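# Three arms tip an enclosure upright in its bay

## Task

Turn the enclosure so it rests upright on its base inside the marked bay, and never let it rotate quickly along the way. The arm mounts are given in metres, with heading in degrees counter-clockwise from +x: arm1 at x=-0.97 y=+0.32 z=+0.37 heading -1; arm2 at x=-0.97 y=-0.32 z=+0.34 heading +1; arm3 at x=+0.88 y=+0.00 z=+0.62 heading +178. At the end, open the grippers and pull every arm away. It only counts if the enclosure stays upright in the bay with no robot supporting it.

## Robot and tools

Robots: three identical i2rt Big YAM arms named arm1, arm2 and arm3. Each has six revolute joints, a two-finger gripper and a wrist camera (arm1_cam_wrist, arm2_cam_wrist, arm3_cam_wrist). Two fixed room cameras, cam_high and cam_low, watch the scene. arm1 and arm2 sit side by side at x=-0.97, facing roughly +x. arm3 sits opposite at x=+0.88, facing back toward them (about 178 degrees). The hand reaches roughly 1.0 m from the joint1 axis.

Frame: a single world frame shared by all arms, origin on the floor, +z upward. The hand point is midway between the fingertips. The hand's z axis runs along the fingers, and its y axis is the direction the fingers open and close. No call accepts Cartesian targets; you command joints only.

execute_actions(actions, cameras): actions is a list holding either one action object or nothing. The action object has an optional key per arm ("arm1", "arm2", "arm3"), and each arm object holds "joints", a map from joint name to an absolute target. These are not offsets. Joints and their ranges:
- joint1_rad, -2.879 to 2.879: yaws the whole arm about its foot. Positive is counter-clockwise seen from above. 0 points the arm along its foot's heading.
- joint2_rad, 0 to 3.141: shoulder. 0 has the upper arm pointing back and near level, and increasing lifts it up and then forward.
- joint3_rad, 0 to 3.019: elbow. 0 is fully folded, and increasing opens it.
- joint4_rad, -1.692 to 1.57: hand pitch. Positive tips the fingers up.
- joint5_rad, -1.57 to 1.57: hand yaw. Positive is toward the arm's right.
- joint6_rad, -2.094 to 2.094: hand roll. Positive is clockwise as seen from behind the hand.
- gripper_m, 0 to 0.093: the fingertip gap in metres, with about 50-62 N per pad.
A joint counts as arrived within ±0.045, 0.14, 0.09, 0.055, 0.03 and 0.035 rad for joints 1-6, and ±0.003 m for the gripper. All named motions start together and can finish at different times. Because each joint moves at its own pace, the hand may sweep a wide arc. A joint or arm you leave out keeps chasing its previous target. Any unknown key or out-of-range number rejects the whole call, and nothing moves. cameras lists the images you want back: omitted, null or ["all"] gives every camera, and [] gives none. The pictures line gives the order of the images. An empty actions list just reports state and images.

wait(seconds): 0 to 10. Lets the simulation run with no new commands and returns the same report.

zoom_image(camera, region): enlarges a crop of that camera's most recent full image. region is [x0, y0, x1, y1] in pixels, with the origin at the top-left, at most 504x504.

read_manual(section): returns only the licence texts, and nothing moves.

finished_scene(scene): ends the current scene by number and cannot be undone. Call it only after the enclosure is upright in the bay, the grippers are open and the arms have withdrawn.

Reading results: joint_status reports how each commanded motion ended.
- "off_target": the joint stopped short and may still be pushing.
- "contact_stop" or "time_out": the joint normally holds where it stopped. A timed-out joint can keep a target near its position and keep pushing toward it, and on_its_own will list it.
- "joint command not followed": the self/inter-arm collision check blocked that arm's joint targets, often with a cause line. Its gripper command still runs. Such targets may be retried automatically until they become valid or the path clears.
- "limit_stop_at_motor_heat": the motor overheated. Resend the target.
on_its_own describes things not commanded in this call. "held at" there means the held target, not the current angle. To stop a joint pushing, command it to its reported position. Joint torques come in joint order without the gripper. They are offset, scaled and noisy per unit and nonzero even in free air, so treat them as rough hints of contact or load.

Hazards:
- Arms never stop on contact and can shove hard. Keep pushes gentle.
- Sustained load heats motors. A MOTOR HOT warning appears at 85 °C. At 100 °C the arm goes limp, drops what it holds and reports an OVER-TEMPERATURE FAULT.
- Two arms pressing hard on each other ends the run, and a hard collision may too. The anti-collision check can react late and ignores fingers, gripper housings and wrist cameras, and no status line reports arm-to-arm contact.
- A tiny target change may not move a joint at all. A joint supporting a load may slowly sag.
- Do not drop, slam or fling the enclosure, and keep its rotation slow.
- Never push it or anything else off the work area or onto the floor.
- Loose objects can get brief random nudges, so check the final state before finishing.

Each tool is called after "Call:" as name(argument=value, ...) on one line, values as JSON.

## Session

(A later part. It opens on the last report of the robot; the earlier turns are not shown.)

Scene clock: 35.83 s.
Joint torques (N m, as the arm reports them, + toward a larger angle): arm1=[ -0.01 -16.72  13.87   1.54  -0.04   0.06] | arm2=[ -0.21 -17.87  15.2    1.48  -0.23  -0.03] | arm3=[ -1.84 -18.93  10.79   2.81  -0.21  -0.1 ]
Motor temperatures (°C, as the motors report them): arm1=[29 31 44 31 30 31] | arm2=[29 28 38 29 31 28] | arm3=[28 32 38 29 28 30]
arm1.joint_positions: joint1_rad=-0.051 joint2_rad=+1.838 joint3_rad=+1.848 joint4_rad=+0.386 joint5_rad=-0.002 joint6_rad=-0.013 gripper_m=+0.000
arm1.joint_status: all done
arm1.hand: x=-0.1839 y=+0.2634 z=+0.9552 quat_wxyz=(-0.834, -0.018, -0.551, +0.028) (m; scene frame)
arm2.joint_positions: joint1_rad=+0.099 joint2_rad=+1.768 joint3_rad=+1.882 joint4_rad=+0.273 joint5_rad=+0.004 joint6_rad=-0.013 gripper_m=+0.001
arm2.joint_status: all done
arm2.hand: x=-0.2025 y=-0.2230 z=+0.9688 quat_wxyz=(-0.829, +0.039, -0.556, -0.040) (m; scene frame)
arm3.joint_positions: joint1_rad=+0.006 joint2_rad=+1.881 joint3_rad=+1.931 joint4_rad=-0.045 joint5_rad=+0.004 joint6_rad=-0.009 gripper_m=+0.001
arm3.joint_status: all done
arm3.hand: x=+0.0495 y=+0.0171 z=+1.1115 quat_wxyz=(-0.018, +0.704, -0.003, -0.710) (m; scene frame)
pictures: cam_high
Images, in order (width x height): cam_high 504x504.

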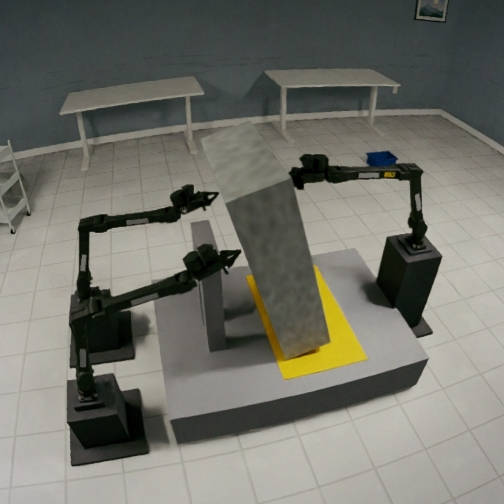

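Call:
execute_actions(actions=[], cameras=["cam_high", "cam_low"])

Call:
zoom_image(camera="cam_high", region=[180, 110, 348, 278])

Scene clock: 36.17 s.
Joint torques (N m, as the arm reports them, + toward a larger angle): arm1=[ -0.4  -16.34  13.86   1.51  -0.04   0.06] | arm2=[  0.   -17.08  15.14   1.53  -0.22  -0.03] | arm3=[ -1.34 -19.23  10.71   2.76  -0.2   -0.11]
Motor temperatures (°C, as the motors report them): arm1=[29 31 45 31 30 31] | arm2=[29 28 38 29 31 28] | arm3=[28 32 38 29 28 30]
arm1.joint_positions: joint1_rad=-0.051 joint2_rad=+1.838 joint3_rad=+1.848 joint4_rad=+0.386 joint5_rad=-0.002 joint6_rad=-0.013 gripper_m=+0.000
arm1.joint_status: all done
arm1.hand: x=-0.1839 y=+0.2634 z=+0.9552 quat_wxyz=(-0.834, -0.018, -0.551, +0.028) (m; scene frame)
arm2.joint_positions: joint1_rad=+0.099 joint2_rad=+1.768 joint3_rad=+1.882 joint4_rad=+0.273 joint5_rad=+0.004 joint6_rad=-0.013 gripper_m=+0.001
arm2.joint_status: all done
arm2.hand: x=-0.2025 y=-0.2230 z=+0.9688 quat_wxyz=(-0.829, +0.039, -0.556, -0.040) (m; scene frame)
arm3.joint_positions: joint1_rad=+0.006 joint2_rad=+1.881 joint3_rad=+1.931 joint4_rad=-0.045 joint5_rad=+0.004 joint6_rad=-0.009 gripper_m=+0.001
arm3.joint_status: all done
arm3.hand: x=+0.0495 y=+0.0171 z=+1.1115 quat_wxyz=(-0.018, +0.704, -0.003, -0.710) (m; scene frame)
pictures: cam_high, cam_low
Images, in order (width x height): cam_high 504x504, cam_low 504x504.

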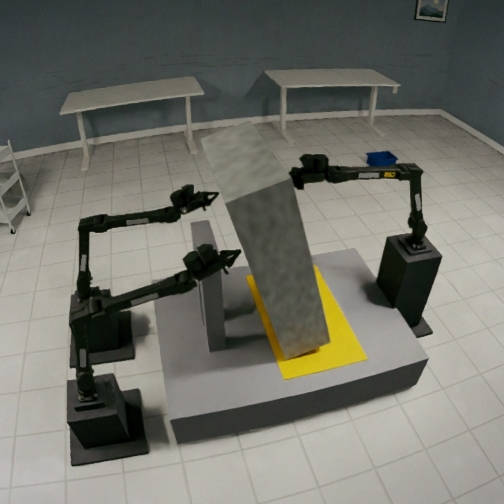

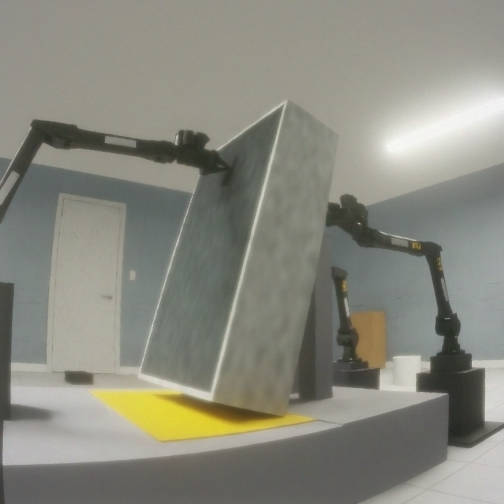

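Region (180, 110, 348, 278) of cam_high's 504x504 image, scaled by 3.000, with more detail than that image has.

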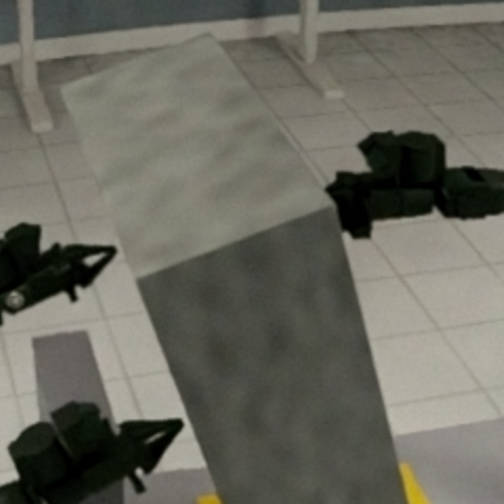

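Call:
execute_actions(actions=[{"arm1": {"joints": {"joint3_rad": 1.865}}, "arm2": {"joints": {"joint3_rad": 1.90}}, "arm3": {"joints": {"joint2_rad": 1.866, "joint3_rad": 1.835, "joint4_rad": -0.015}}}], cameras=["cam_high"])

Scene clock: 38.97 s.
Joint torques (N m, as the arm reports them, + toward a larger angle): arm1=[ -0.45 -16.39  10.32   1.5   -0.04   0.06] | arm2=[  0.14 -17.25  11.17   1.41  -0.25  -0.02] | arm3=[ -1.42 -18.86  10.67   2.68  -0.22  -0.08]
Motor temperatures (°C, as the motors report them): arm1=[29 32 45 31 30 31] | arm2=[29 29 38 29 31 28] | arm3=[28 32 38 29 28 30]
arm1.joint_positions: joint1_rad=-0.051 joint2_rad=+1.838 joint3_rad=+1.848 joint4_rad=+0.386 joint5_rad=-0.002 joint6_rad=-0.013 gripper_m=+0.000
arm1.joint_status: all done
arm1.hand: x=-0.1839 y=+0.2634 z=+0.9552 quat_wxyz=(-0.834, -0.018, -0.551, +0.028) (m; scene frame)
arm2.joint_positions: joint1_rad=+0.099 joint2_rad=+1.768 joint3_rad=+1.882 joint4_rad=+0.273 joint5_rad=+0.004 joint6_rad=-0.013 gripper_m=+0.001
arm2.joint_status: all done
arm2.hand: x=-0.2025 y=-0.2230 z=+0.9688 quat_wxyz=(-0.829, +0.039, -0.556, -0.040) (m; scene frame)
arm3.joint_positions: joint1_rad=+0.006 joint2_rad=+1.858 joint3_rad=+1.834 joint4_rad=-0.029 joint5_rad=+0.004 joint6_rad=-0.009 gripper_m=+0.001
arm3.joint_status: all done
arm3.hand: x=+0.0571 y=+0.0173 z=+1.0722 quat_wxyz=(-0.018, +0.725, -0.004, -0.688) (m; scene frame)
pictures: cam_high
Images, in order (width x height): cam_high 504x504.

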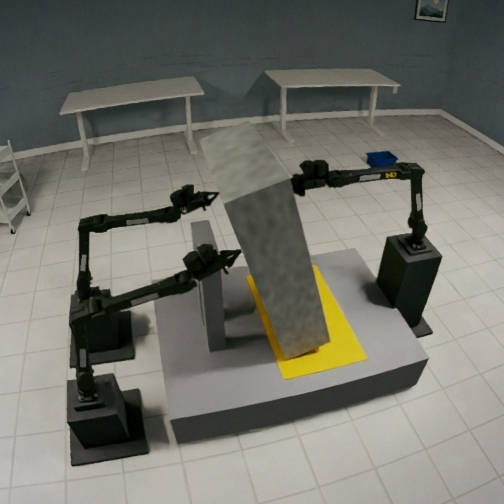

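Call:
execute_actions(actions=[{"arm3": {"joints": {"joint2_rad": 1.833, "joint3_rad": 1.788}}}], cameras=["cam_high"])

Scene clock: 40.00 s.
Joint torques (N m, as the arm reports them, + toward a larger angle): arm1=[ -0.41 -16.37  10.32   1.51  -0.04   0.06] | arm2=[  0.   -17.44  11.13   1.53  -0.22   0.  ] | arm3=[ -1.44 -20.67  10.97   2.43  -0.18  -0.06]
Motor temperatures (°C, as the motors report them): arm1=[29 32 45 31 30 31] | arm2=[29 29 38 29 31 28] | arm3=[28 32 38 29 28 30]
arm1.joint_positions: joint1_rad=-0.051 joint2_rad=+1.838 joint3_rad=+1.848 joint4_rad=+0.386 joint5_rad=-0.002 joint6_rad=-0.013 gripper_m=+0.000
arm1.joint_status: not commanded
arm1.hand: x=-0.1839 y=+0.2634 z=+0.9552 quat_wxyz=(-0.834, -0.018, -0.551, +0.028) (m; scene frame)
arm2.joint_positions: joint1_rad=+0.099 joint2_rad=+1.768 joint3_rad=+1.882 joint4_rad=+0.273 joint5_rad=+0.004 joint6_rad=-0.013 gripper_m=+0.001
arm2.joint_status: not commanded
arm2.hand: x=-0.2025 y=-0.2230 z=+0.9688 quat_wxyz=(-0.829, +0.039, -0.556, -0.040) (m; scene frame)
arm3.joint_positions: joint1_rad=+0.006 joint2_rad=+1.849 joint3_rad=+1.784 joint4_rad=-0.029 joint5_rad=+0.004 joint6_rad=-0.009 gripper_m=+0.001
arm3.joint_status: all done
arm3.hand: x=+0.0618 y=+0.0175 z=+1.0485 quat_wxyz=(-0.017, +0.739, -0.004, -0.674) (m; scene frame)
pictures: cam_high
Images, in order (width x height): cam_high 504x504.

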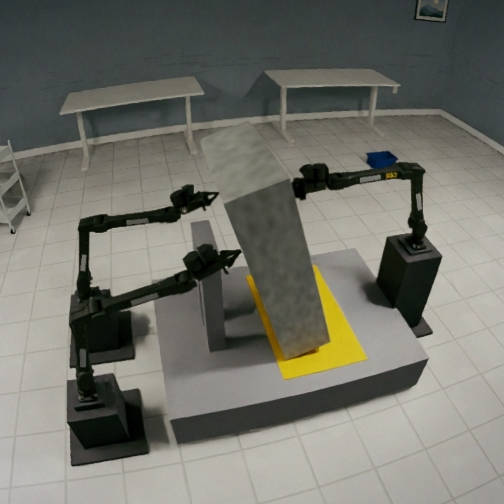

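Call:
zoom_image(camera="cam_high", region=[180, 110, 348, 278])

Region (180, 110, 348, 278) of cam_high's 504x504 image, scaled by 3.000, with more detail than that image has.

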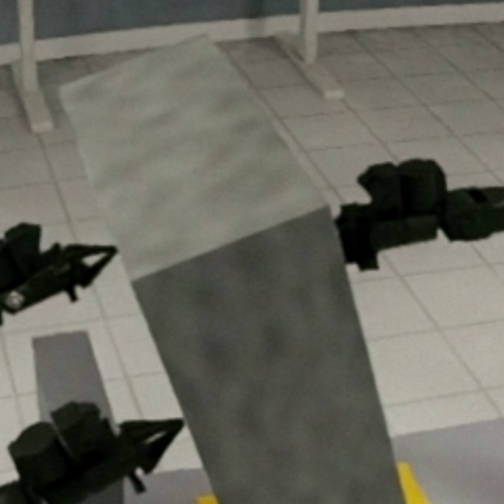

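Call:
execute_actions(actions=[{"arm1": {"joints": {"joint2_rad": 1.873, "joint3_rad": 1.945}}, "arm2": {"joints": {"joint2_rad": 1.80, "joint3_rad": 1.979}}, "arm3": {"joints": {"joint2_rad": 1.811}}}], cameras=["cam_high"])

Scene clock: 41.83 s.
Joint torques (N m, as the arm reports them, + toward a larger angle): arm1=[ -0.44 -16.16  13.73   1.5   -0.04   0.06] | arm2=[  0.03 -16.92  15.14   1.55  -0.23   0.02] | arm3=[ -1.12 -19.    11.08   2.7   -0.21  -0.07]
Motor temperatures (°C, as the motors report them): arm1=[29 32 45 31 30 31] | arm2=[29 29 38 29 31 28] | arm3=[28 33 38 29 28 30]
arm1.joint_positions: joint1_rad=-0.051 joint2_rad=+1.856 joint3_rad=+1.881 joint4_rad=+0.386 joint5_rad=-0.002 joint6_rad=-0.013 gripper_m=+0.000
arm1.joint_status: all done
arm1.hand: x=-0.1795 y=+0.2630 z=+0.9618 quat_wxyz=(-0.838, -0.018, -0.544, +0.028) (m; scene frame)
arm2.joint_positions: joint1_rad=+0.099 joint2_rad=+1.783 joint3_rad=+1.912 joint4_rad=+0.272 joint5_rad=+0.004 joint6_rad=-0.013 gripper_m=+0.001
arm2.joint_status: all done
arm2.hand: x=-0.1994 y=-0.2225 z=+0.9759 quat_wxyz=(-0.833, +0.039, -0.550, -0.041) (m; scene frame)
arm3.joint_positions: joint1_rad=+0.006 joint2_rad=+1.805 joint3_rad=+1.780 joint4_rad=-0.029 joint5_rad=+0.004 joint6_rad=-0.009 gripper_m=+0.001
arm3.joint_status: all done
arm3.hand: x=+0.0756 y=+0.0168 z=+1.0806 quat_wxyz=(-0.018, +0.725, -0.004, -0.688) (m; scene frame)
pictures: cam_high
Images, in order (width x height): cam_high 504x504.

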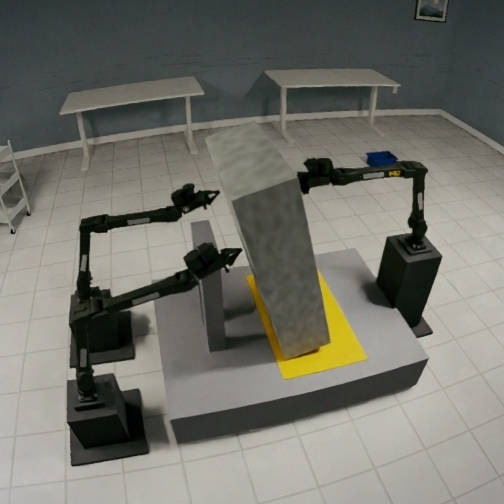

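Call:
execute_actions(actions=[{"arm1": {"joints": {"joint3_rad": 1.895}}, "arm2": {"joints": {"joint3_rad": 1.93}}, "arm3": {"joints": {"joint2_rad": 1.778, "joint3_rad": 1.718}}}], cameras=["cam_high"])

Scene clock: 43.20 s.
Joint torques (N m, as the arm reports them, + toward a larger angle): arm1=[ -0.44 -16.39  10.08   1.49  -0.04   0.06] | arm2=[ -0.02 -17.03  11.15   1.53  -0.24  -0.02] | arm3=[ -1.71 -17.4   11.68   2.48  -0.19  -0.08]
Motor temperatures (°C, as the motors report them): arm1=[29 32 45 31 30 31] | arm2=[29 29 38 29 31 28] | arm3=[28 33 38 29 28 30]
arm1.joint_positions: joint1_rad=-0.051 joint2_rad=+1.856 joint3_rad=+1.881 joint4_rad=+0.386 joint5_rad=-0.002 joint6_rad=-0.013 gripper_m=+0.000
arm1.joint_status: all done
arm1.hand: x=-0.1795 y=+0.2630 z=+0.9618 quat_wxyz=(-0.838, -0.018, -0.544, +0.028) (m; scene frame)
arm2.joint_positions: joint1_rad=+0.099 joint2_rad=+1.783 joint3_rad=+1.912 joint4_rad=+0.272 joint5_rad=+0.004 joint6_rad=-0.013 gripper_m=+0.001
arm2.joint_status: all done
arm2.hand: x=-0.1994 y=-0.2225 z=+0.9759 quat_wxyz=(-0.833, +0.039, -0.550, -0.041) (m; scene frame)
arm3.joint_positions: joint1_rad=+0.006 joint2_rad=+1.760 joint3_rad=+1.703 joint4_rad=-0.029 joint5_rad=+0.004 joint6_rad=-0.009 gripper_m=+0.001
arm3.joint_status: all done
arm3.hand: x=+0.0927 y=+0.0165 z=+1.0674 quat_wxyz=(-0.017, +0.736, -0.004, -0.677) (m; scene frame)
pictures: cam_high
Images, in order (width x height): cam_high 504x504.

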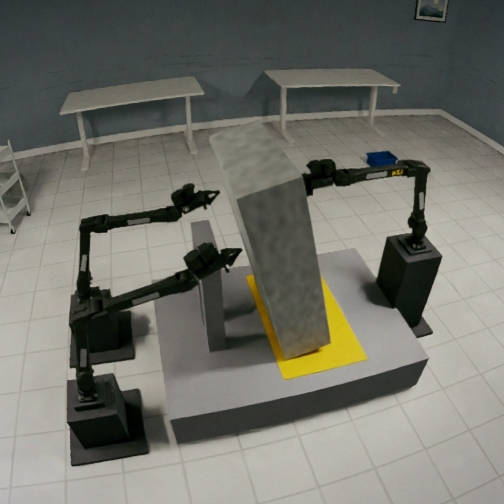

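Call:
execute_actions(actions=[{"arm3": {"joints": {"joint2_rad": 1.742, "joint3_rad": 1.636, "joint4_rad": 0.01}}}], cameras=["cam_high"])

Scene clock: 44.43 s.
Joint torques (N m, as the arm reports them, + toward a larger angle): arm1=[ -0.46 -16.43  10.06   1.49  -0.04   0.06] | arm2=[ -0.1  -16.9   11.16   1.45  -0.21   0.01] | arm3=[ -2.   -14.03  12.17   2.66  -0.22  -0.11]
Motor temperatures (°C, as the motors report them): arm1=[29 33 45 31 30 31] | arm2=[29 29 38 29 31 28] | arm3=[28 33 39 29 28 30]
arm1.joint_positions: joint1_rad=-0.051 joint2_rad=+1.856 joint3_rad=+1.881 joint4_rad=+0.386 joint5_rad=-0.002 joint6_rad=-0.013 gripper_m=+0.000
arm1.joint_status: not commanded
arm1.hand: x=-0.1795 y=+0.2630 z=+0.9618 quat_wxyz=(-0.838, -0.018, -0.544, +0.028) (m; scene frame)
arm2.joint_positions: joint1_rad=+0.099 joint2_rad=+1.783 joint3_rad=+1.912 joint4_rad=+0.272 joint5_rad=+0.004 joint6_rad=-0.013 gripper_m=+0.001
arm2.joint_status: not commanded
arm2.hand: x=-0.1994 y=-0.2225 z=+0.9759 quat_wxyz=(-0.833, +0.039, -0.550, -0.041) (m; scene frame)
arm3.joint_positions: joint1_rad=+0.006 joint2_rad=+1.702 joint3_rad=+1.612 joint4_rad=-0.006 joint5_rad=+0.004 joint6_rad=-0.009 gripper_m=+0.001
arm3.joint_status: all done
arm3.hand: x=+0.1150 y=+0.0160 z=+1.0600 quat_wxyz=(-0.017, +0.739, -0.004, -0.673) (m; scene frame)
pictures: cam_high
Images, in order (width x height): cam_high 504x504.

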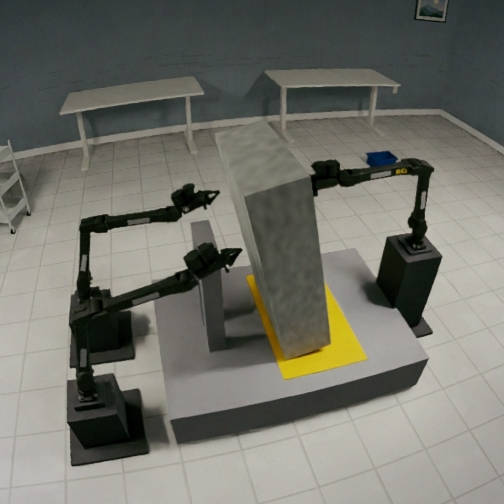

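Call:
execute_actions(actions=[{"arm3": {"joints": {"joint2_rad": 1.694, "joint3_rad": 1.57, "joint4_rad": 0.035}}}], cameras=["cam_high"])

Scene clock: 46.37 s.
Joint torques (N m, as the arm reports them, + toward a larger angle): arm1=[ -0.44 -16.39  10.06   1.5   -0.04   0.06] | arm2=[ -0.18 -17.09  11.05   1.52  -0.19  -0.01] | arm3=[ -1.52 -13.37  13.24   2.83  -0.19  -0.05]
Motor temperatures (°C, as the motors report them): arm1=[29 33 45 31 30 31] | arm2=[29 29 37 29 31 28] | arm3=[28 32 39 29 28 30]
arm1.joint_positions: joint1_rad=-0.051 joint2_rad=+1.856 joint3_rad=+1.881 joint4_rad=+0.386 joint5_rad=-0.002 joint6_rad=-0.013 gripper_m=+0.000
arm1.joint_status: not commanded
arm1.hand: x=-0.1795 y=+0.2630 z=+0.9618 quat_wxyz=(-0.838, -0.018, -0.544, +0.028) (m; scene frame)
arm2.joint_positions: joint1_rad=+0.099 joint2_rad=+1.783 joint3_rad=+1.912 joint4_rad=+0.272 joint5_rad=+0.004 joint6_rad=-0.013 gripper_m=+0.001
arm2.joint_status: not commanded
arm2.hand: x=-0.1994 y=-0.2225 z=+0.9759 quat_wxyz=(-0.833, +0.039, -0.550, -0.041) (m; scene frame)
arm3.joint_positions: joint1_rad=+0.005 joint2_rad=+1.645 joint3_rad=+1.535 joint4_rad=+0.014 joint5_rad=+0.004 joint6_rad=-0.009 gripper_m=+0.001
arm3.joint_status: all done
arm3.hand: x=+0.1367 y=+0.0157 z=+1.0576 quat_wxyz=(-0.018, +0.740, -0.004, -0.673) (m; scene frame)
pictures: cam_high
Images, in order (width x height): cam_high 504x504.

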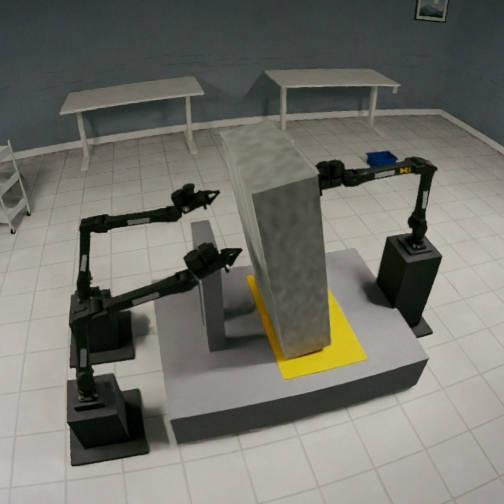

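Call:
execute_actions(actions=[{"arm3": {"joints": {"joint2_rad": 1.646, "joint3_rad": 1.50, "joint4_rad": 0.068}}}], cameras=["cam_high"])

Scene clock: 47.77 s.
Joint torques (N m, as the arm reports them, + toward a larger angle): arm1=[ -0.45 -16.4   10.07   1.49  -0.04   0.06] | arm2=[ -0.21 -17.1   11.08   1.49  -0.2    0.  ] | arm3=[ -1.82 -10.36  14.2    3.34  -0.21  -0.03]
Motor temperatures (°C, as the motors report them): arm1=[29 33 45 31 30 31] | arm2=[29 29 37 29 31 28] | arm3=[28 32 39 29 28 30]
arm1.joint_positions: joint1_rad=-0.051 joint2_rad=+1.856 joint3_rad=+1.881 joint4_rad=+0.386 joint5_rad=-0.002 joint6_rad=-0.013 gripper_m=+0.000
arm1.joint_status: not commanded
arm1.hand: x=-0.1795 y=+0.2630 z=+0.9618 quat_wxyz=(-0.838, -0.018, -0.544, +0.028) (m; scene frame)
arm2.joint_positions: joint1_rad=+0.099 joint2_rad=+1.783 joint3_rad=+1.912 joint4_rad=+0.272 joint5_rad=+0.004 joint6_rad=-0.013 gripper_m=+0.001
arm2.joint_status: not commanded
arm2.hand: x=-0.1994 y=-0.2225 z=+0.9759 quat_wxyz=(-0.833, +0.039, -0.550, -0.041) (m; scene frame)
arm3.joint_positions: joint1_rad=+0.005 joint2_rad=+1.585 joint3_rad=+1.452 joint4_rad=+0.036 joint5_rad=+0.004 joint6_rad=-0.009 gripper_m=+0.001
arm3.joint_status: all done
arm3.hand: x=+0.1603 y=+0.0151 z=+1.0539 quat_wxyz=(-0.018, +0.740, -0.004, -0.673) (m; scene frame)
pictures: cam_high
Images, in order (width x height): cam_high 504x504.

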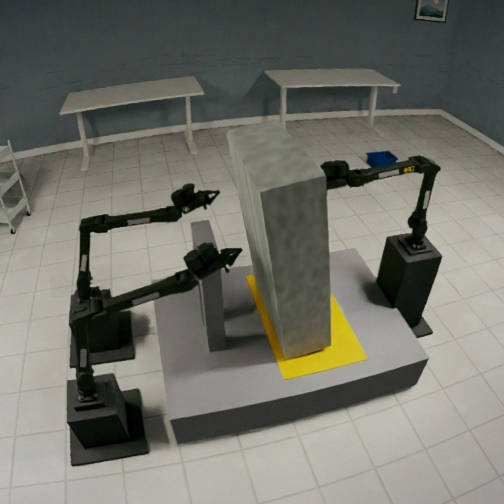

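Call:
execute_actions(actions=[{"arm1": {"joints": {"joint2_rad": 1.62, "joint3_rad": 1.58}}, "arm2": {"joints": {"joint2_rad": 1.55, "joint3_rad": 1.61}}, "arm3": {"joints": {"joint2_rad": 1.601, "joint3_rad": 1.43, "joint4_rad": 0.113}}}], cameras=["cam_high"])

Scene clock: 49.57 s.
Joint torques (N m, as the arm reports them, + toward a larger angle): arm1=[ -0.47 -13.42   8.05   1.57  -0.04   0.06] | arm2=[  0.19 -15.32   9.22   1.68  -0.19  -0.01] | arm3=[-1.08 -8.63 14.5   3.73 -0.22 -0.07]
Motor temperatures (°C, as the motors report them): arm1=[29 33 44 31 30 31] | arm2=[29 29 37 29 31 28] | arm3=[28 32 40 29 28 30]
arm1.joint_positions: joint1_rad=-0.051 joint2_rad=+1.605 joint3_rad=+1.594 joint4_rad=+0.383 joint5_rad=-0.002 joint6_rad=-0.013 gripper_m=+0.000
arm1.joint_status: all done
arm1.hand: x=-0.2662 y=+0.2684 z=+0.9697 quat_wxyz=(-0.827, -0.018, -0.561, +0.028) (m; scene frame)
arm2.joint_positions: joint1_rad=+0.099 joint2_rad=+1.551 joint3_rad=+1.615 joint4_rad=+0.271 joint5_rad=+0.004 joint6_rad=-0.013 gripper_m=+0.001
arm2.joint_status: all done
arm2.hand: x=-0.2761 y=-0.2319 z=+0.9599 quat_wxyz=(-0.814, +0.041, -0.577, -0.040) (m; scene frame)
arm3.joint_positions: joint1_rad=+0.005 joint2_rad=+1.530 joint3_rad=+1.372 joint4_rad=+0.069 joint5_rad=+0.004 joint6_rad=-0.009 gripper_m=+0.001
arm3.joint_status: all done
arm3.hand: x=+0.1823 y=+0.0146 z=+1.0501 quat_wxyz=(-0.018, +0.737, -0.004, -0.676) (m; scene frame)
pictures: cam_high
Images, in order (width x height): cam_high 504x504.

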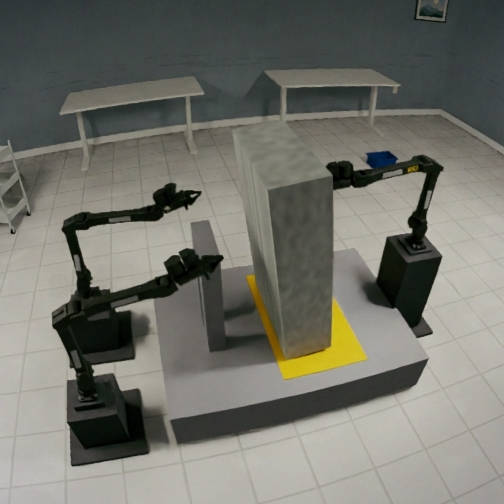

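Call:
execute_actions(actions=[{"arm3": {"joints": {"joint2_rad": 1.567, "joint3_rad": 1.354, "joint4_rad": 0.143}}}], cameras=["cam_low"])

Scene clock: 50.83 s.
Joint torques (N m, as the arm reports them, + toward a larger angle): arm1=[ -0.48 -13.47   8.06   1.71  -0.04   0.06] | arm2=[ -0.64 -15.41   9.24   1.62  -0.2   -0.02] | arm3=[-1.05 -6.67 15.12  3.7  -0.19 -0.06]
Motor temperatures (°C, as the motors report them): arm1=[29 33 44 31 30 31] | arm2=[29 29 37 29 31 28] | arm3=[28 32 40 29 28 30]
arm1.joint_positions: joint1_rad=-0.051 joint2_rad=+1.605 joint3_rad=+1.594 joint4_rad=+0.383 joint5_rad=-0.002 joint6_rad=-0.013 gripper_m=+0.000
arm1.joint_status: not commanded
arm1.hand: x=-0.2662 y=+0.2684 z=+0.9697 quat_wxyz=(-0.827, -0.018, -0.561, +0.028) (m; scene frame)
arm2.joint_positions: joint1_rad=+0.099 joint2_rad=+1.551 joint3_rad=+1.615 joint4_rad=+0.271 joint5_rad=+0.004 joint6_rad=-0.013 gripper_m=+0.001
arm2.joint_status: not commanded
arm2.hand: x=-0.2761 y=-0.2319 z=+0.9599 quat_wxyz=(-0.814, +0.041, -0.577, -0.040) (m; scene frame)
arm3.joint_positions: joint1_rad=+0.005 joint2_rad=+1.475 joint3_rad=+1.292 joint4_rad=+0.099 joint5_rad=+0.004 joint6_rad=-0.009 gripper_m=+0.001
arm3.joint_status: all done
arm3.hand: x=+0.2050 y=+0.0143 z=+1.0445 quat_wxyz=(-0.018, +0.735, -0.004, -0.678) (m; scene frame)
pictures: cam_low
Images, in order (width x height): cam_low 504x504.

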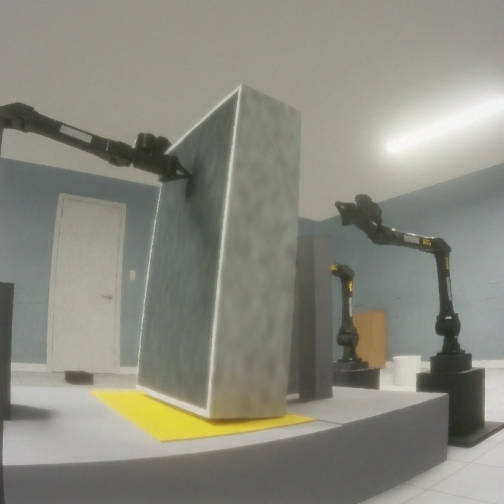

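Call:
execute_actions(actions=[{"arm3": {"joints": {"joint2_rad": 1.535, "joint3_rad": 1.279, "joint4_rad": 0.175}}}], cameras=["cam_low"])

Scene clock: 52.07 s.
Joint torques (N m, as the arm reports them, + toward a larger angle): arm1=[ -0.5  -13.33   8.09   1.7   -0.04   0.06] | arm2=[ -0.28 -15.02   9.27   1.7   -0.23  -0.02] | arm3=[-0.64 -4.05 14.94  3.75 -0.23 -0.12]
Motor temperatures (°C, as the motors report them): arm1=[29 33 44 31 30 31] | arm2=[29 29 36 29 31 28] | arm3=[28 32 41 29 28 30]
arm1.joint_positions: joint1_rad=-0.051 joint2_rad=+1.605 joint3_rad=+1.594 joint4_rad=+0.383 joint5_rad=-0.002 joint6_rad=-0.013 gripper_m=+0.000
arm1.joint_status: not commanded
arm1.hand: x=-0.2662 y=+0.2684 z=+0.9697 quat_wxyz=(-0.827, -0.018, -0.561, +0.028) (m; scene frame)
arm2.joint_positions: joint1_rad=+0.099 joint2_rad=+1.551 joint3_rad=+1.615 joint4_rad=+0.271 joint5_rad=+0.004 joint6_rad=-0.013 gripper_m=+0.001
arm2.joint_status: not commanded
arm2.hand: x=-0.2761 y=-0.2319 z=+0.9599 quat_wxyz=(-0.814, +0.041, -0.577, -0.040) (m; scene frame)
arm3.joint_positions: joint1_rad=+0.005 joint2_rad=+1.422 joint3_rad=+1.216 joint4_rad=+0.132 joint5_rad=+0.004 joint6_rad=-0.009 gripper_m=+0.001
arm3.joint_status: all done
arm3.hand: x=+0.2268 y=+0.0138 z=+1.0387 quat_wxyz=(-0.018, +0.732, -0.004, -0.681) (m; scene frame)
pictures: cam_low
Images, in order (width x height): cam_low 504x504.

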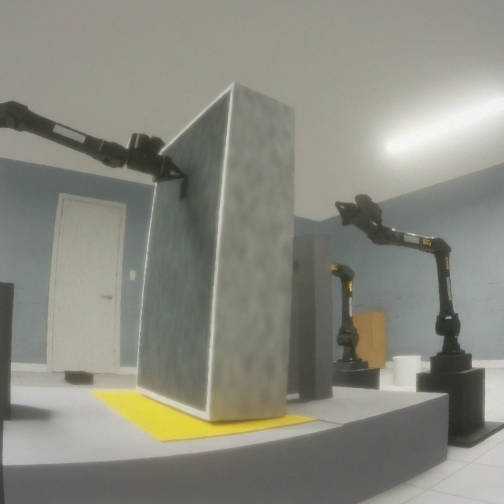

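Call:
execute_actions(actions=[{"arm3": {"joints": {"joint2_rad": 1.494, "joint3_rad": 1.212, "joint4_rad": 0.211}}}], cameras=["cam_low"])

Scene clock: 53.23 s.
Joint torques (N m, as the arm reports them, + toward a larger angle): arm1=[ -0.52 -13.34   8.11   1.7   -0.04   0.06] | arm2=[ -0.1  -15.33   9.23   1.61  -0.21  -0.02] | arm3=[-0.82 -1.76 15.7   3.52 -0.2  -0.07]
Motor temperatures (°C, as the motors report them): arm1=[29 33 43 31 30 31] | arm2=[29 29 36 29 31 28] | arm3=[28 31 41 29 28 30]
arm1.joint_positions: joint1_rad=-0.051 joint2_rad=+1.605 joint3_rad=+1.594 joint4_rad=+0.383 joint5_rad=-0.002 joint6_rad=-0.013 gripper_m=+0.000
arm1.joint_status: not commanded
arm1.hand: x=-0.2662 y=+0.2684 z=+0.9697 quat_wxyz=(-0.827, -0.018, -0.561, +0.028) (m; scene frame)
arm2.joint_positions: joint1_rad=+0.099 joint2_rad=+1.551 joint3_rad=+1.615 joint4_rad=+0.271 joint5_rad=+0.004 joint6_rad=-0.013 gripper_m=+0.001
arm2.joint_status: not commanded
arm2.hand: x=-0.2761 y=-0.2319 z=+0.9599 quat_wxyz=(-0.814, +0.041, -0.577, -0.040) (m; scene frame)
arm3.joint_positions: joint1_rad=+0.004 joint2_rad=+1.370 joint3_rad=+1.139 joint4_rad=+0.169 joint5_rad=+0.004 joint6_rad=-0.009 gripper_m=+0.001
arm3.joint_status: all done
arm3.hand: x=+0.2487 y=+0.0135 z=+1.0327 quat_wxyz=(-0.018, +0.728, -0.004, -0.686) (m; scene frame)
pictures: cam_low
Images, in order (width x height): cam_low 504x504.

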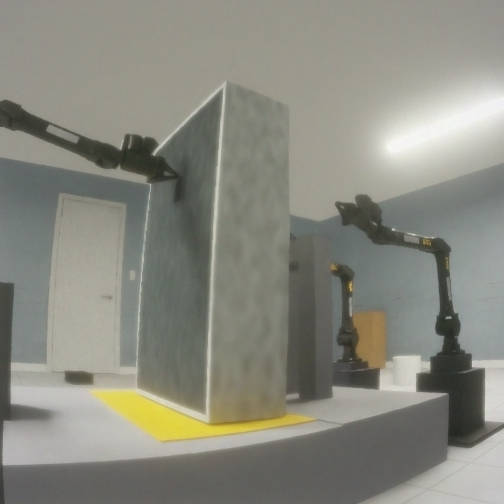

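Call:
execute_actions(actions=[{"arm3": {"joints": {"joint3_rad": 1.122}}}], cameras=["cam_low"])

Scene clock: 54.30 s.
Joint torques (N m, as the arm reports them, + toward a larger angle): arm1=[ -0.48 -13.29   8.1    1.7   -0.04   0.06] | arm2=[ -0.17 -15.54   9.35   1.67  -0.22   0.  ] | arm3=[-1.27  2.32 13.99  2.65 -0.21 -0.08]
Motor temperatures (°C, as the motors report them): arm1=[29 33 43 31 30 31] | arm2=[29 29 36 29 31 28] | arm3=[28 31 42 29 28 30]
arm1.joint_positions: joint1_rad=-0.051 joint2_rad=+1.605 joint3_rad=+1.594 joint4_rad=+0.383 joint5_rad=-0.002 joint6_rad=-0.013 gripper_m=+0.000
arm1.joint_status: not commanded
arm1.hand: x=-0.2662 y=+0.2684 z=+0.9697 quat_wxyz=(-0.827, -0.018, -0.561, +0.028) (m; scene frame)
arm2.joint_positions: joint1_rad=+0.099 joint2_rad=+1.551 joint3_rad=+1.615 joint4_rad=+0.271 joint5_rad=+0.004 joint6_rad=-0.013 gripper_m=+0.001
arm2.joint_status: not commanded
arm2.hand: x=-0.2761 y=-0.2319 z=+0.9599 quat_wxyz=(-0.814, +0.041, -0.577, -0.040) (m; scene frame)
arm3.joint_positions: joint1_rad=+0.004 joint2_rad=+1.326 joint3_rad=+1.074 joint4_rad=+0.194 joint5_rad=+0.004 joint6_rad=-0.009 gripper_m=+0.001
arm3.joint_status: all done
arm3.hand: x=+0.2673 y=+0.0131 z=+1.0247 quat_wxyz=(-0.018, +0.727, -0.004, -0.687) (m; scene frame)
pictures: cam_low
Images, in order (width x height): cam_low 504x504.

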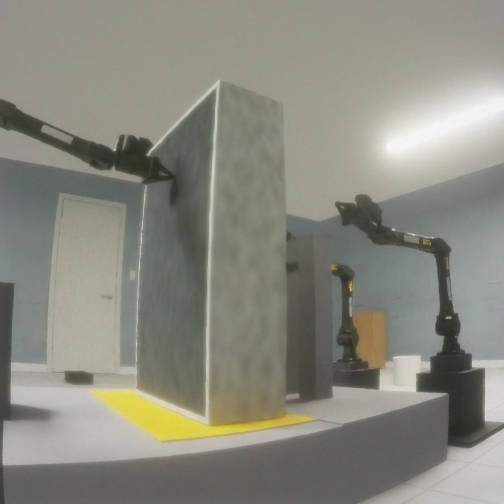

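Call:
execute_actions(actions=[{"arm3": {"joints": {"joint3_rad": 1.045}}}], cameras=["cam_low"])

Call:
zoom_image(camera="cam_low", region=[120, 370, 320, 450])

Scene clock: 55.30 s.
Joint torques (N m, as the arm reports them, + toward a larger angle): arm1=[ -0.49 -13.32   8.11   1.7   -0.04   0.06] | arm2=[ -0.26 -15.13   9.3    1.71  -0.23   0.  ] | arm3=[-1.14  3.38 11.21  1.39 -0.2  -0.08]
Motor temperatures (°C, as the motors report them): arm1=[29 33 43 31 30 31] | arm2=[29 29 36 29 31 28] | arm3=[28 31 42 29 28 30]
arm1.joint_positions: joint1_rad=-0.051 joint2_rad=+1.605 joint3_rad=+1.594 joint4_rad=+0.383 joint5_rad=-0.002 joint6_rad=-0.013 gripper_m=+0.000
arm1.joint_status: not commanded
arm1.hand: x=-0.2662 y=+0.2684 z=+0.9697 quat_wxyz=(-0.827, -0.018, -0.561, +0.028) (m; scene frame)
arm2.joint_positions: joint1_rad=+0.099 joint2_rad=+1.551 joint3_rad=+1.615 joint4_rad=+0.271 joint5_rad=+0.004 joint6_rad=-0.013 gripper_m=+0.001
arm2.joint_status: not commanded
arm2.hand: x=-0.2761 y=-0.2319 z=+0.9599 quat_wxyz=(-0.814, +0.041, -0.577, -0.040) (m; scene frame)
arm3.joint_positions: joint1_rad=+0.004 joint2_rad=+1.307 joint3_rad=+1.034 joint4_rad=+0.228 joint5_rad=+0.004 joint6_rad=-0.009 gripper_m=+0.001
arm3.joint_status: all done
arm3.hand: x=+0.2765 y=+0.0129 z=+1.0198 quat_wxyz=(-0.018, +0.722, -0.004, -0.692) (m; scene frame)
pictures: cam_low
Images, in order (width x height): cam_low 504x504.

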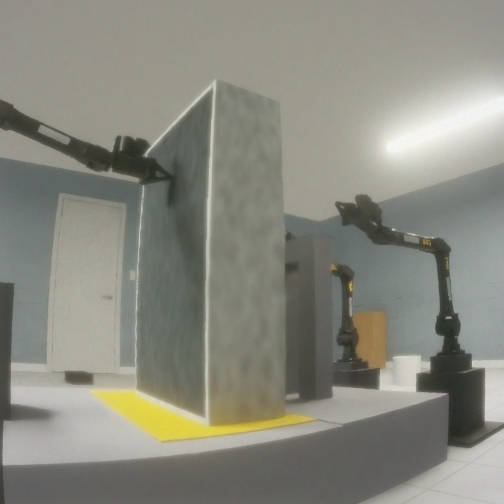

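Region (120, 370, 320, 450) of cam_low's 504x504 image, scaled by 2.520, with more detail than that image has; it fills the top 202 rows of this view, and the rest is white.

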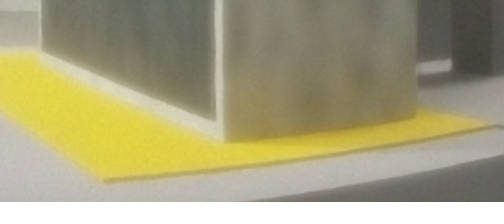

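Call:
execute_actions(actions=[{"arm3": {"joints": {"joint2_rad": 1.42}}}], cameras=["cam_high"])

Scene clock: 56.07 s.
Joint torques (N m, as the arm reports them, + toward a larger angle): arm1=[ -0.48 -13.33   8.1    1.71  -0.04   0.06] | arm2=[  0.08 -15.2    9.24   1.68  -0.23  -0.03] | arm3=[-1.64 -1.94 10.94  1.32 -0.19 -0.09]
Motor temperatures (°C, as the motors report them): arm1=[29 33 43 31 30 31] | arm2=[29 29 36 29 31 28] | arm3=[28 31 42 29 28 30]
arm1.joint_positions: joint1_rad=-0.051 joint2_rad=+1.605 joint3_rad=+1.594 joint4_rad=+0.383 joint5_rad=-0.002 joint6_rad=-0.013 gripper_m=+0.000
arm1.joint_status: not commanded
arm1.hand: x=-0.2662 y=+0.2684 z=+0.9697 quat_wxyz=(-0.827, -0.018, -0.561, +0.028) (m; scene frame)
arm2.joint_positions: joint1_rad=+0.099 joint2_rad=+1.551 joint3_rad=+1.615 joint4_rad=+0.271 joint5_rad=+0.004 joint6_rad=-0.013 gripper_m=+0.001
arm2.joint_status: not commanded
arm2.hand: x=-0.2761 y=-0.2319 z=+0.9599 quat_wxyz=(-0.814, +0.041, -0.577, -0.040) (m; scene frame)
arm3.joint_positions: joint1_rad=+0.004 joint2_rad=+1.304 joint3_rad=+1.034 joint4_rad=+0.228 joint5_rad=+0.004 joint6_rad=-0.009 gripper_m=+0.001
arm3.joint_status: all done
arm3.hand: x=+0.2773 y=+0.0129 z=+1.0215 quat_wxyz=(-0.018, +0.721, -0.004, -0.693) (m; scene frame)
pictures: cam_high
Images, in order (width x height): cam_high 504x504.

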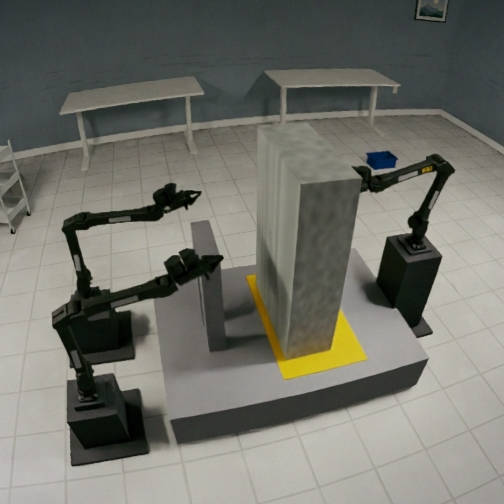

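Call:
execute_actions(actions=[{"arm1": {"joints": {"joint2_rad": 1.0, "joint3_rad": 1.3, "joint4_rad": -0.2}}, "arm2": {"joints": {"joint2_rad": 1.0, "joint3_rad": 1.3, "joint4_rad": -0.2}}, "arm3": {"joints": {"joint2_rad": 0.55, "joint3_rad": 0.95, "joint4_rad": -0.6}}}])

Scene clock: 58.20 s.
Joint torques (N m, as the arm reports them, + toward a larger angle): arm1=[-0.6  -6.3   8.63  1.88 -0.04  0.06] | arm2=[-0.01 -6.19  9.54  1.63 -0.23 -0.06] | arm3=[-0.75  0.29 11.05  1.37 -0.18 -0.07]
Motor temperatures (°C, as the motors report them): arm1=[29 33 42 31 30 31] | arm2=[29 29 36 29 31 28] | arm3=[28 31 41 29 28 30]
arm1.joint_positions: joint1_rad=-0.051 joint2_rad=+1.007 joint3_rad=+1.304 joint4_rad=-0.194 joint5_rad=-0.002 joint6_rad=-0.013 gripper_m=+0.000
arm1.joint_status: all done
arm1.hand: x=-0.4935 y=+0.2825 z=+1.0011 quat_wxyz=(-0.745, -0.020, -0.667, +0.024) (m; scene frame)
arm2.joint_positions: joint1_rad=+0.099 joint2_rad=+1.002 joint3_rad=+1.301 joint4_rad=-0.193 joint5_rad=+0.004 joint6_rad=-0.013 gripper_m=+0.001
arm2.joint_status: all done
arm2.hand: x=-0.4856 y=-0.2570 z=+0.9683 quat_wxyz=(-0.743, +0.047, -0.667, -0.035) (m; scene frame)
arm3.joint_positions: joint1_rad=+0.004 joint2_rad=+0.545 joint3_rad=+0.937 joint4_rad=-0.583 joint5_rad=+0.004 joint6_rad=-0.009 gripper_m=+0.001
arm3.joint_status: all done
arm3.hand: x=+0.5511 y=+0.0045 z=+1.1034 quat_wxyz=(-0.017, +0.771, -0.005, -0.637) (m; scene frame)
pictures: arm1_cam_wrist, arm2_cam_wrist, arm3_cam_wrist, cam_high, cam_low
Images, in order (width x height): arm1_cam_wrist 504x504, arm2_cam_wrist 504x504, arm3_cam_wrist 504x504, cam_high 504x504, cam_low 504x504.

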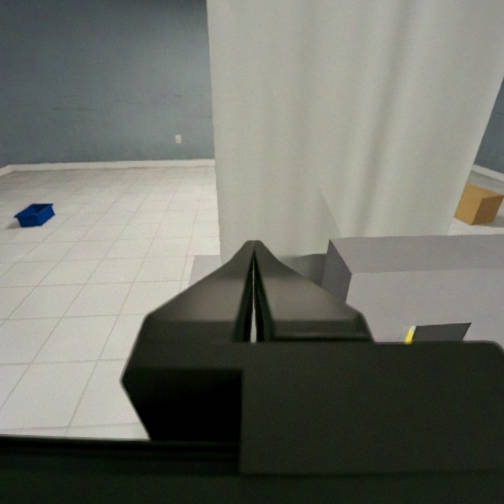

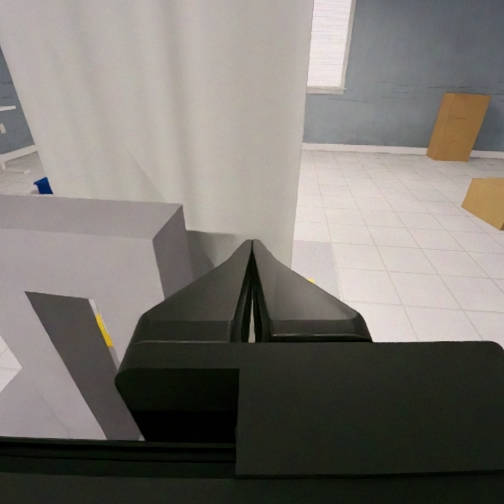

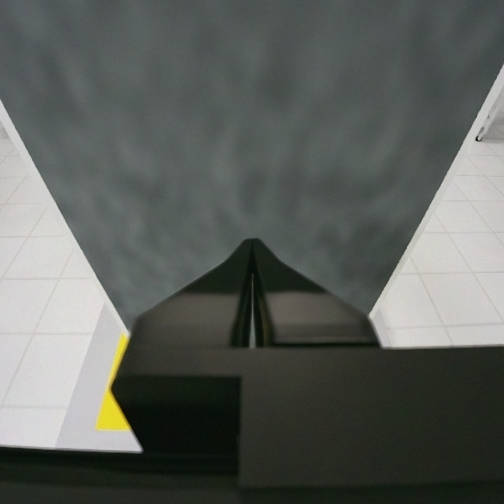

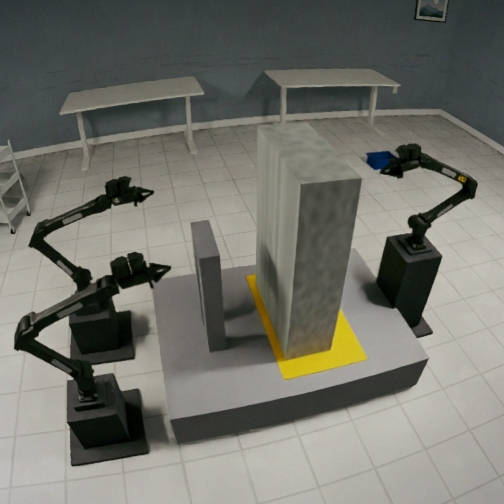

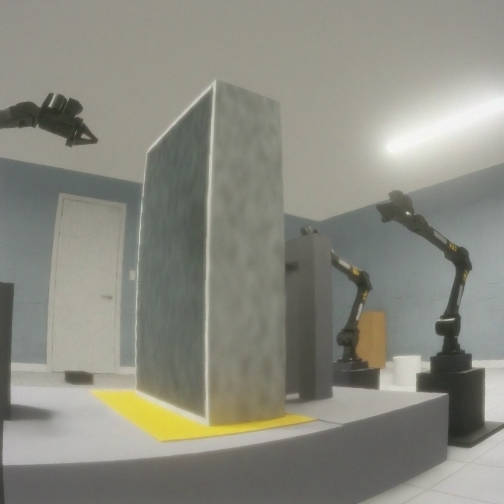

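Call:
zoom_image(camera="cam_high", region=[230, 260, 390, 390])

Region (230, 260, 390, 390) of cam_high's 504x504 image, scaled by 3.150, with more detail than that image has; it fills the top 410 rows of this view, and the rest is white.

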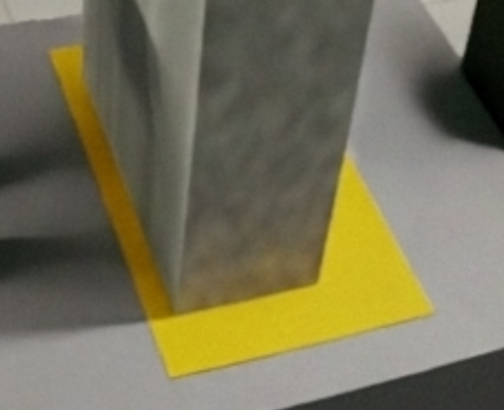

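The enclosure stands upright entirely inside the bay and all arms are clear.

Call:
finished_scene(scene=1)

The scene is finished: the task was done.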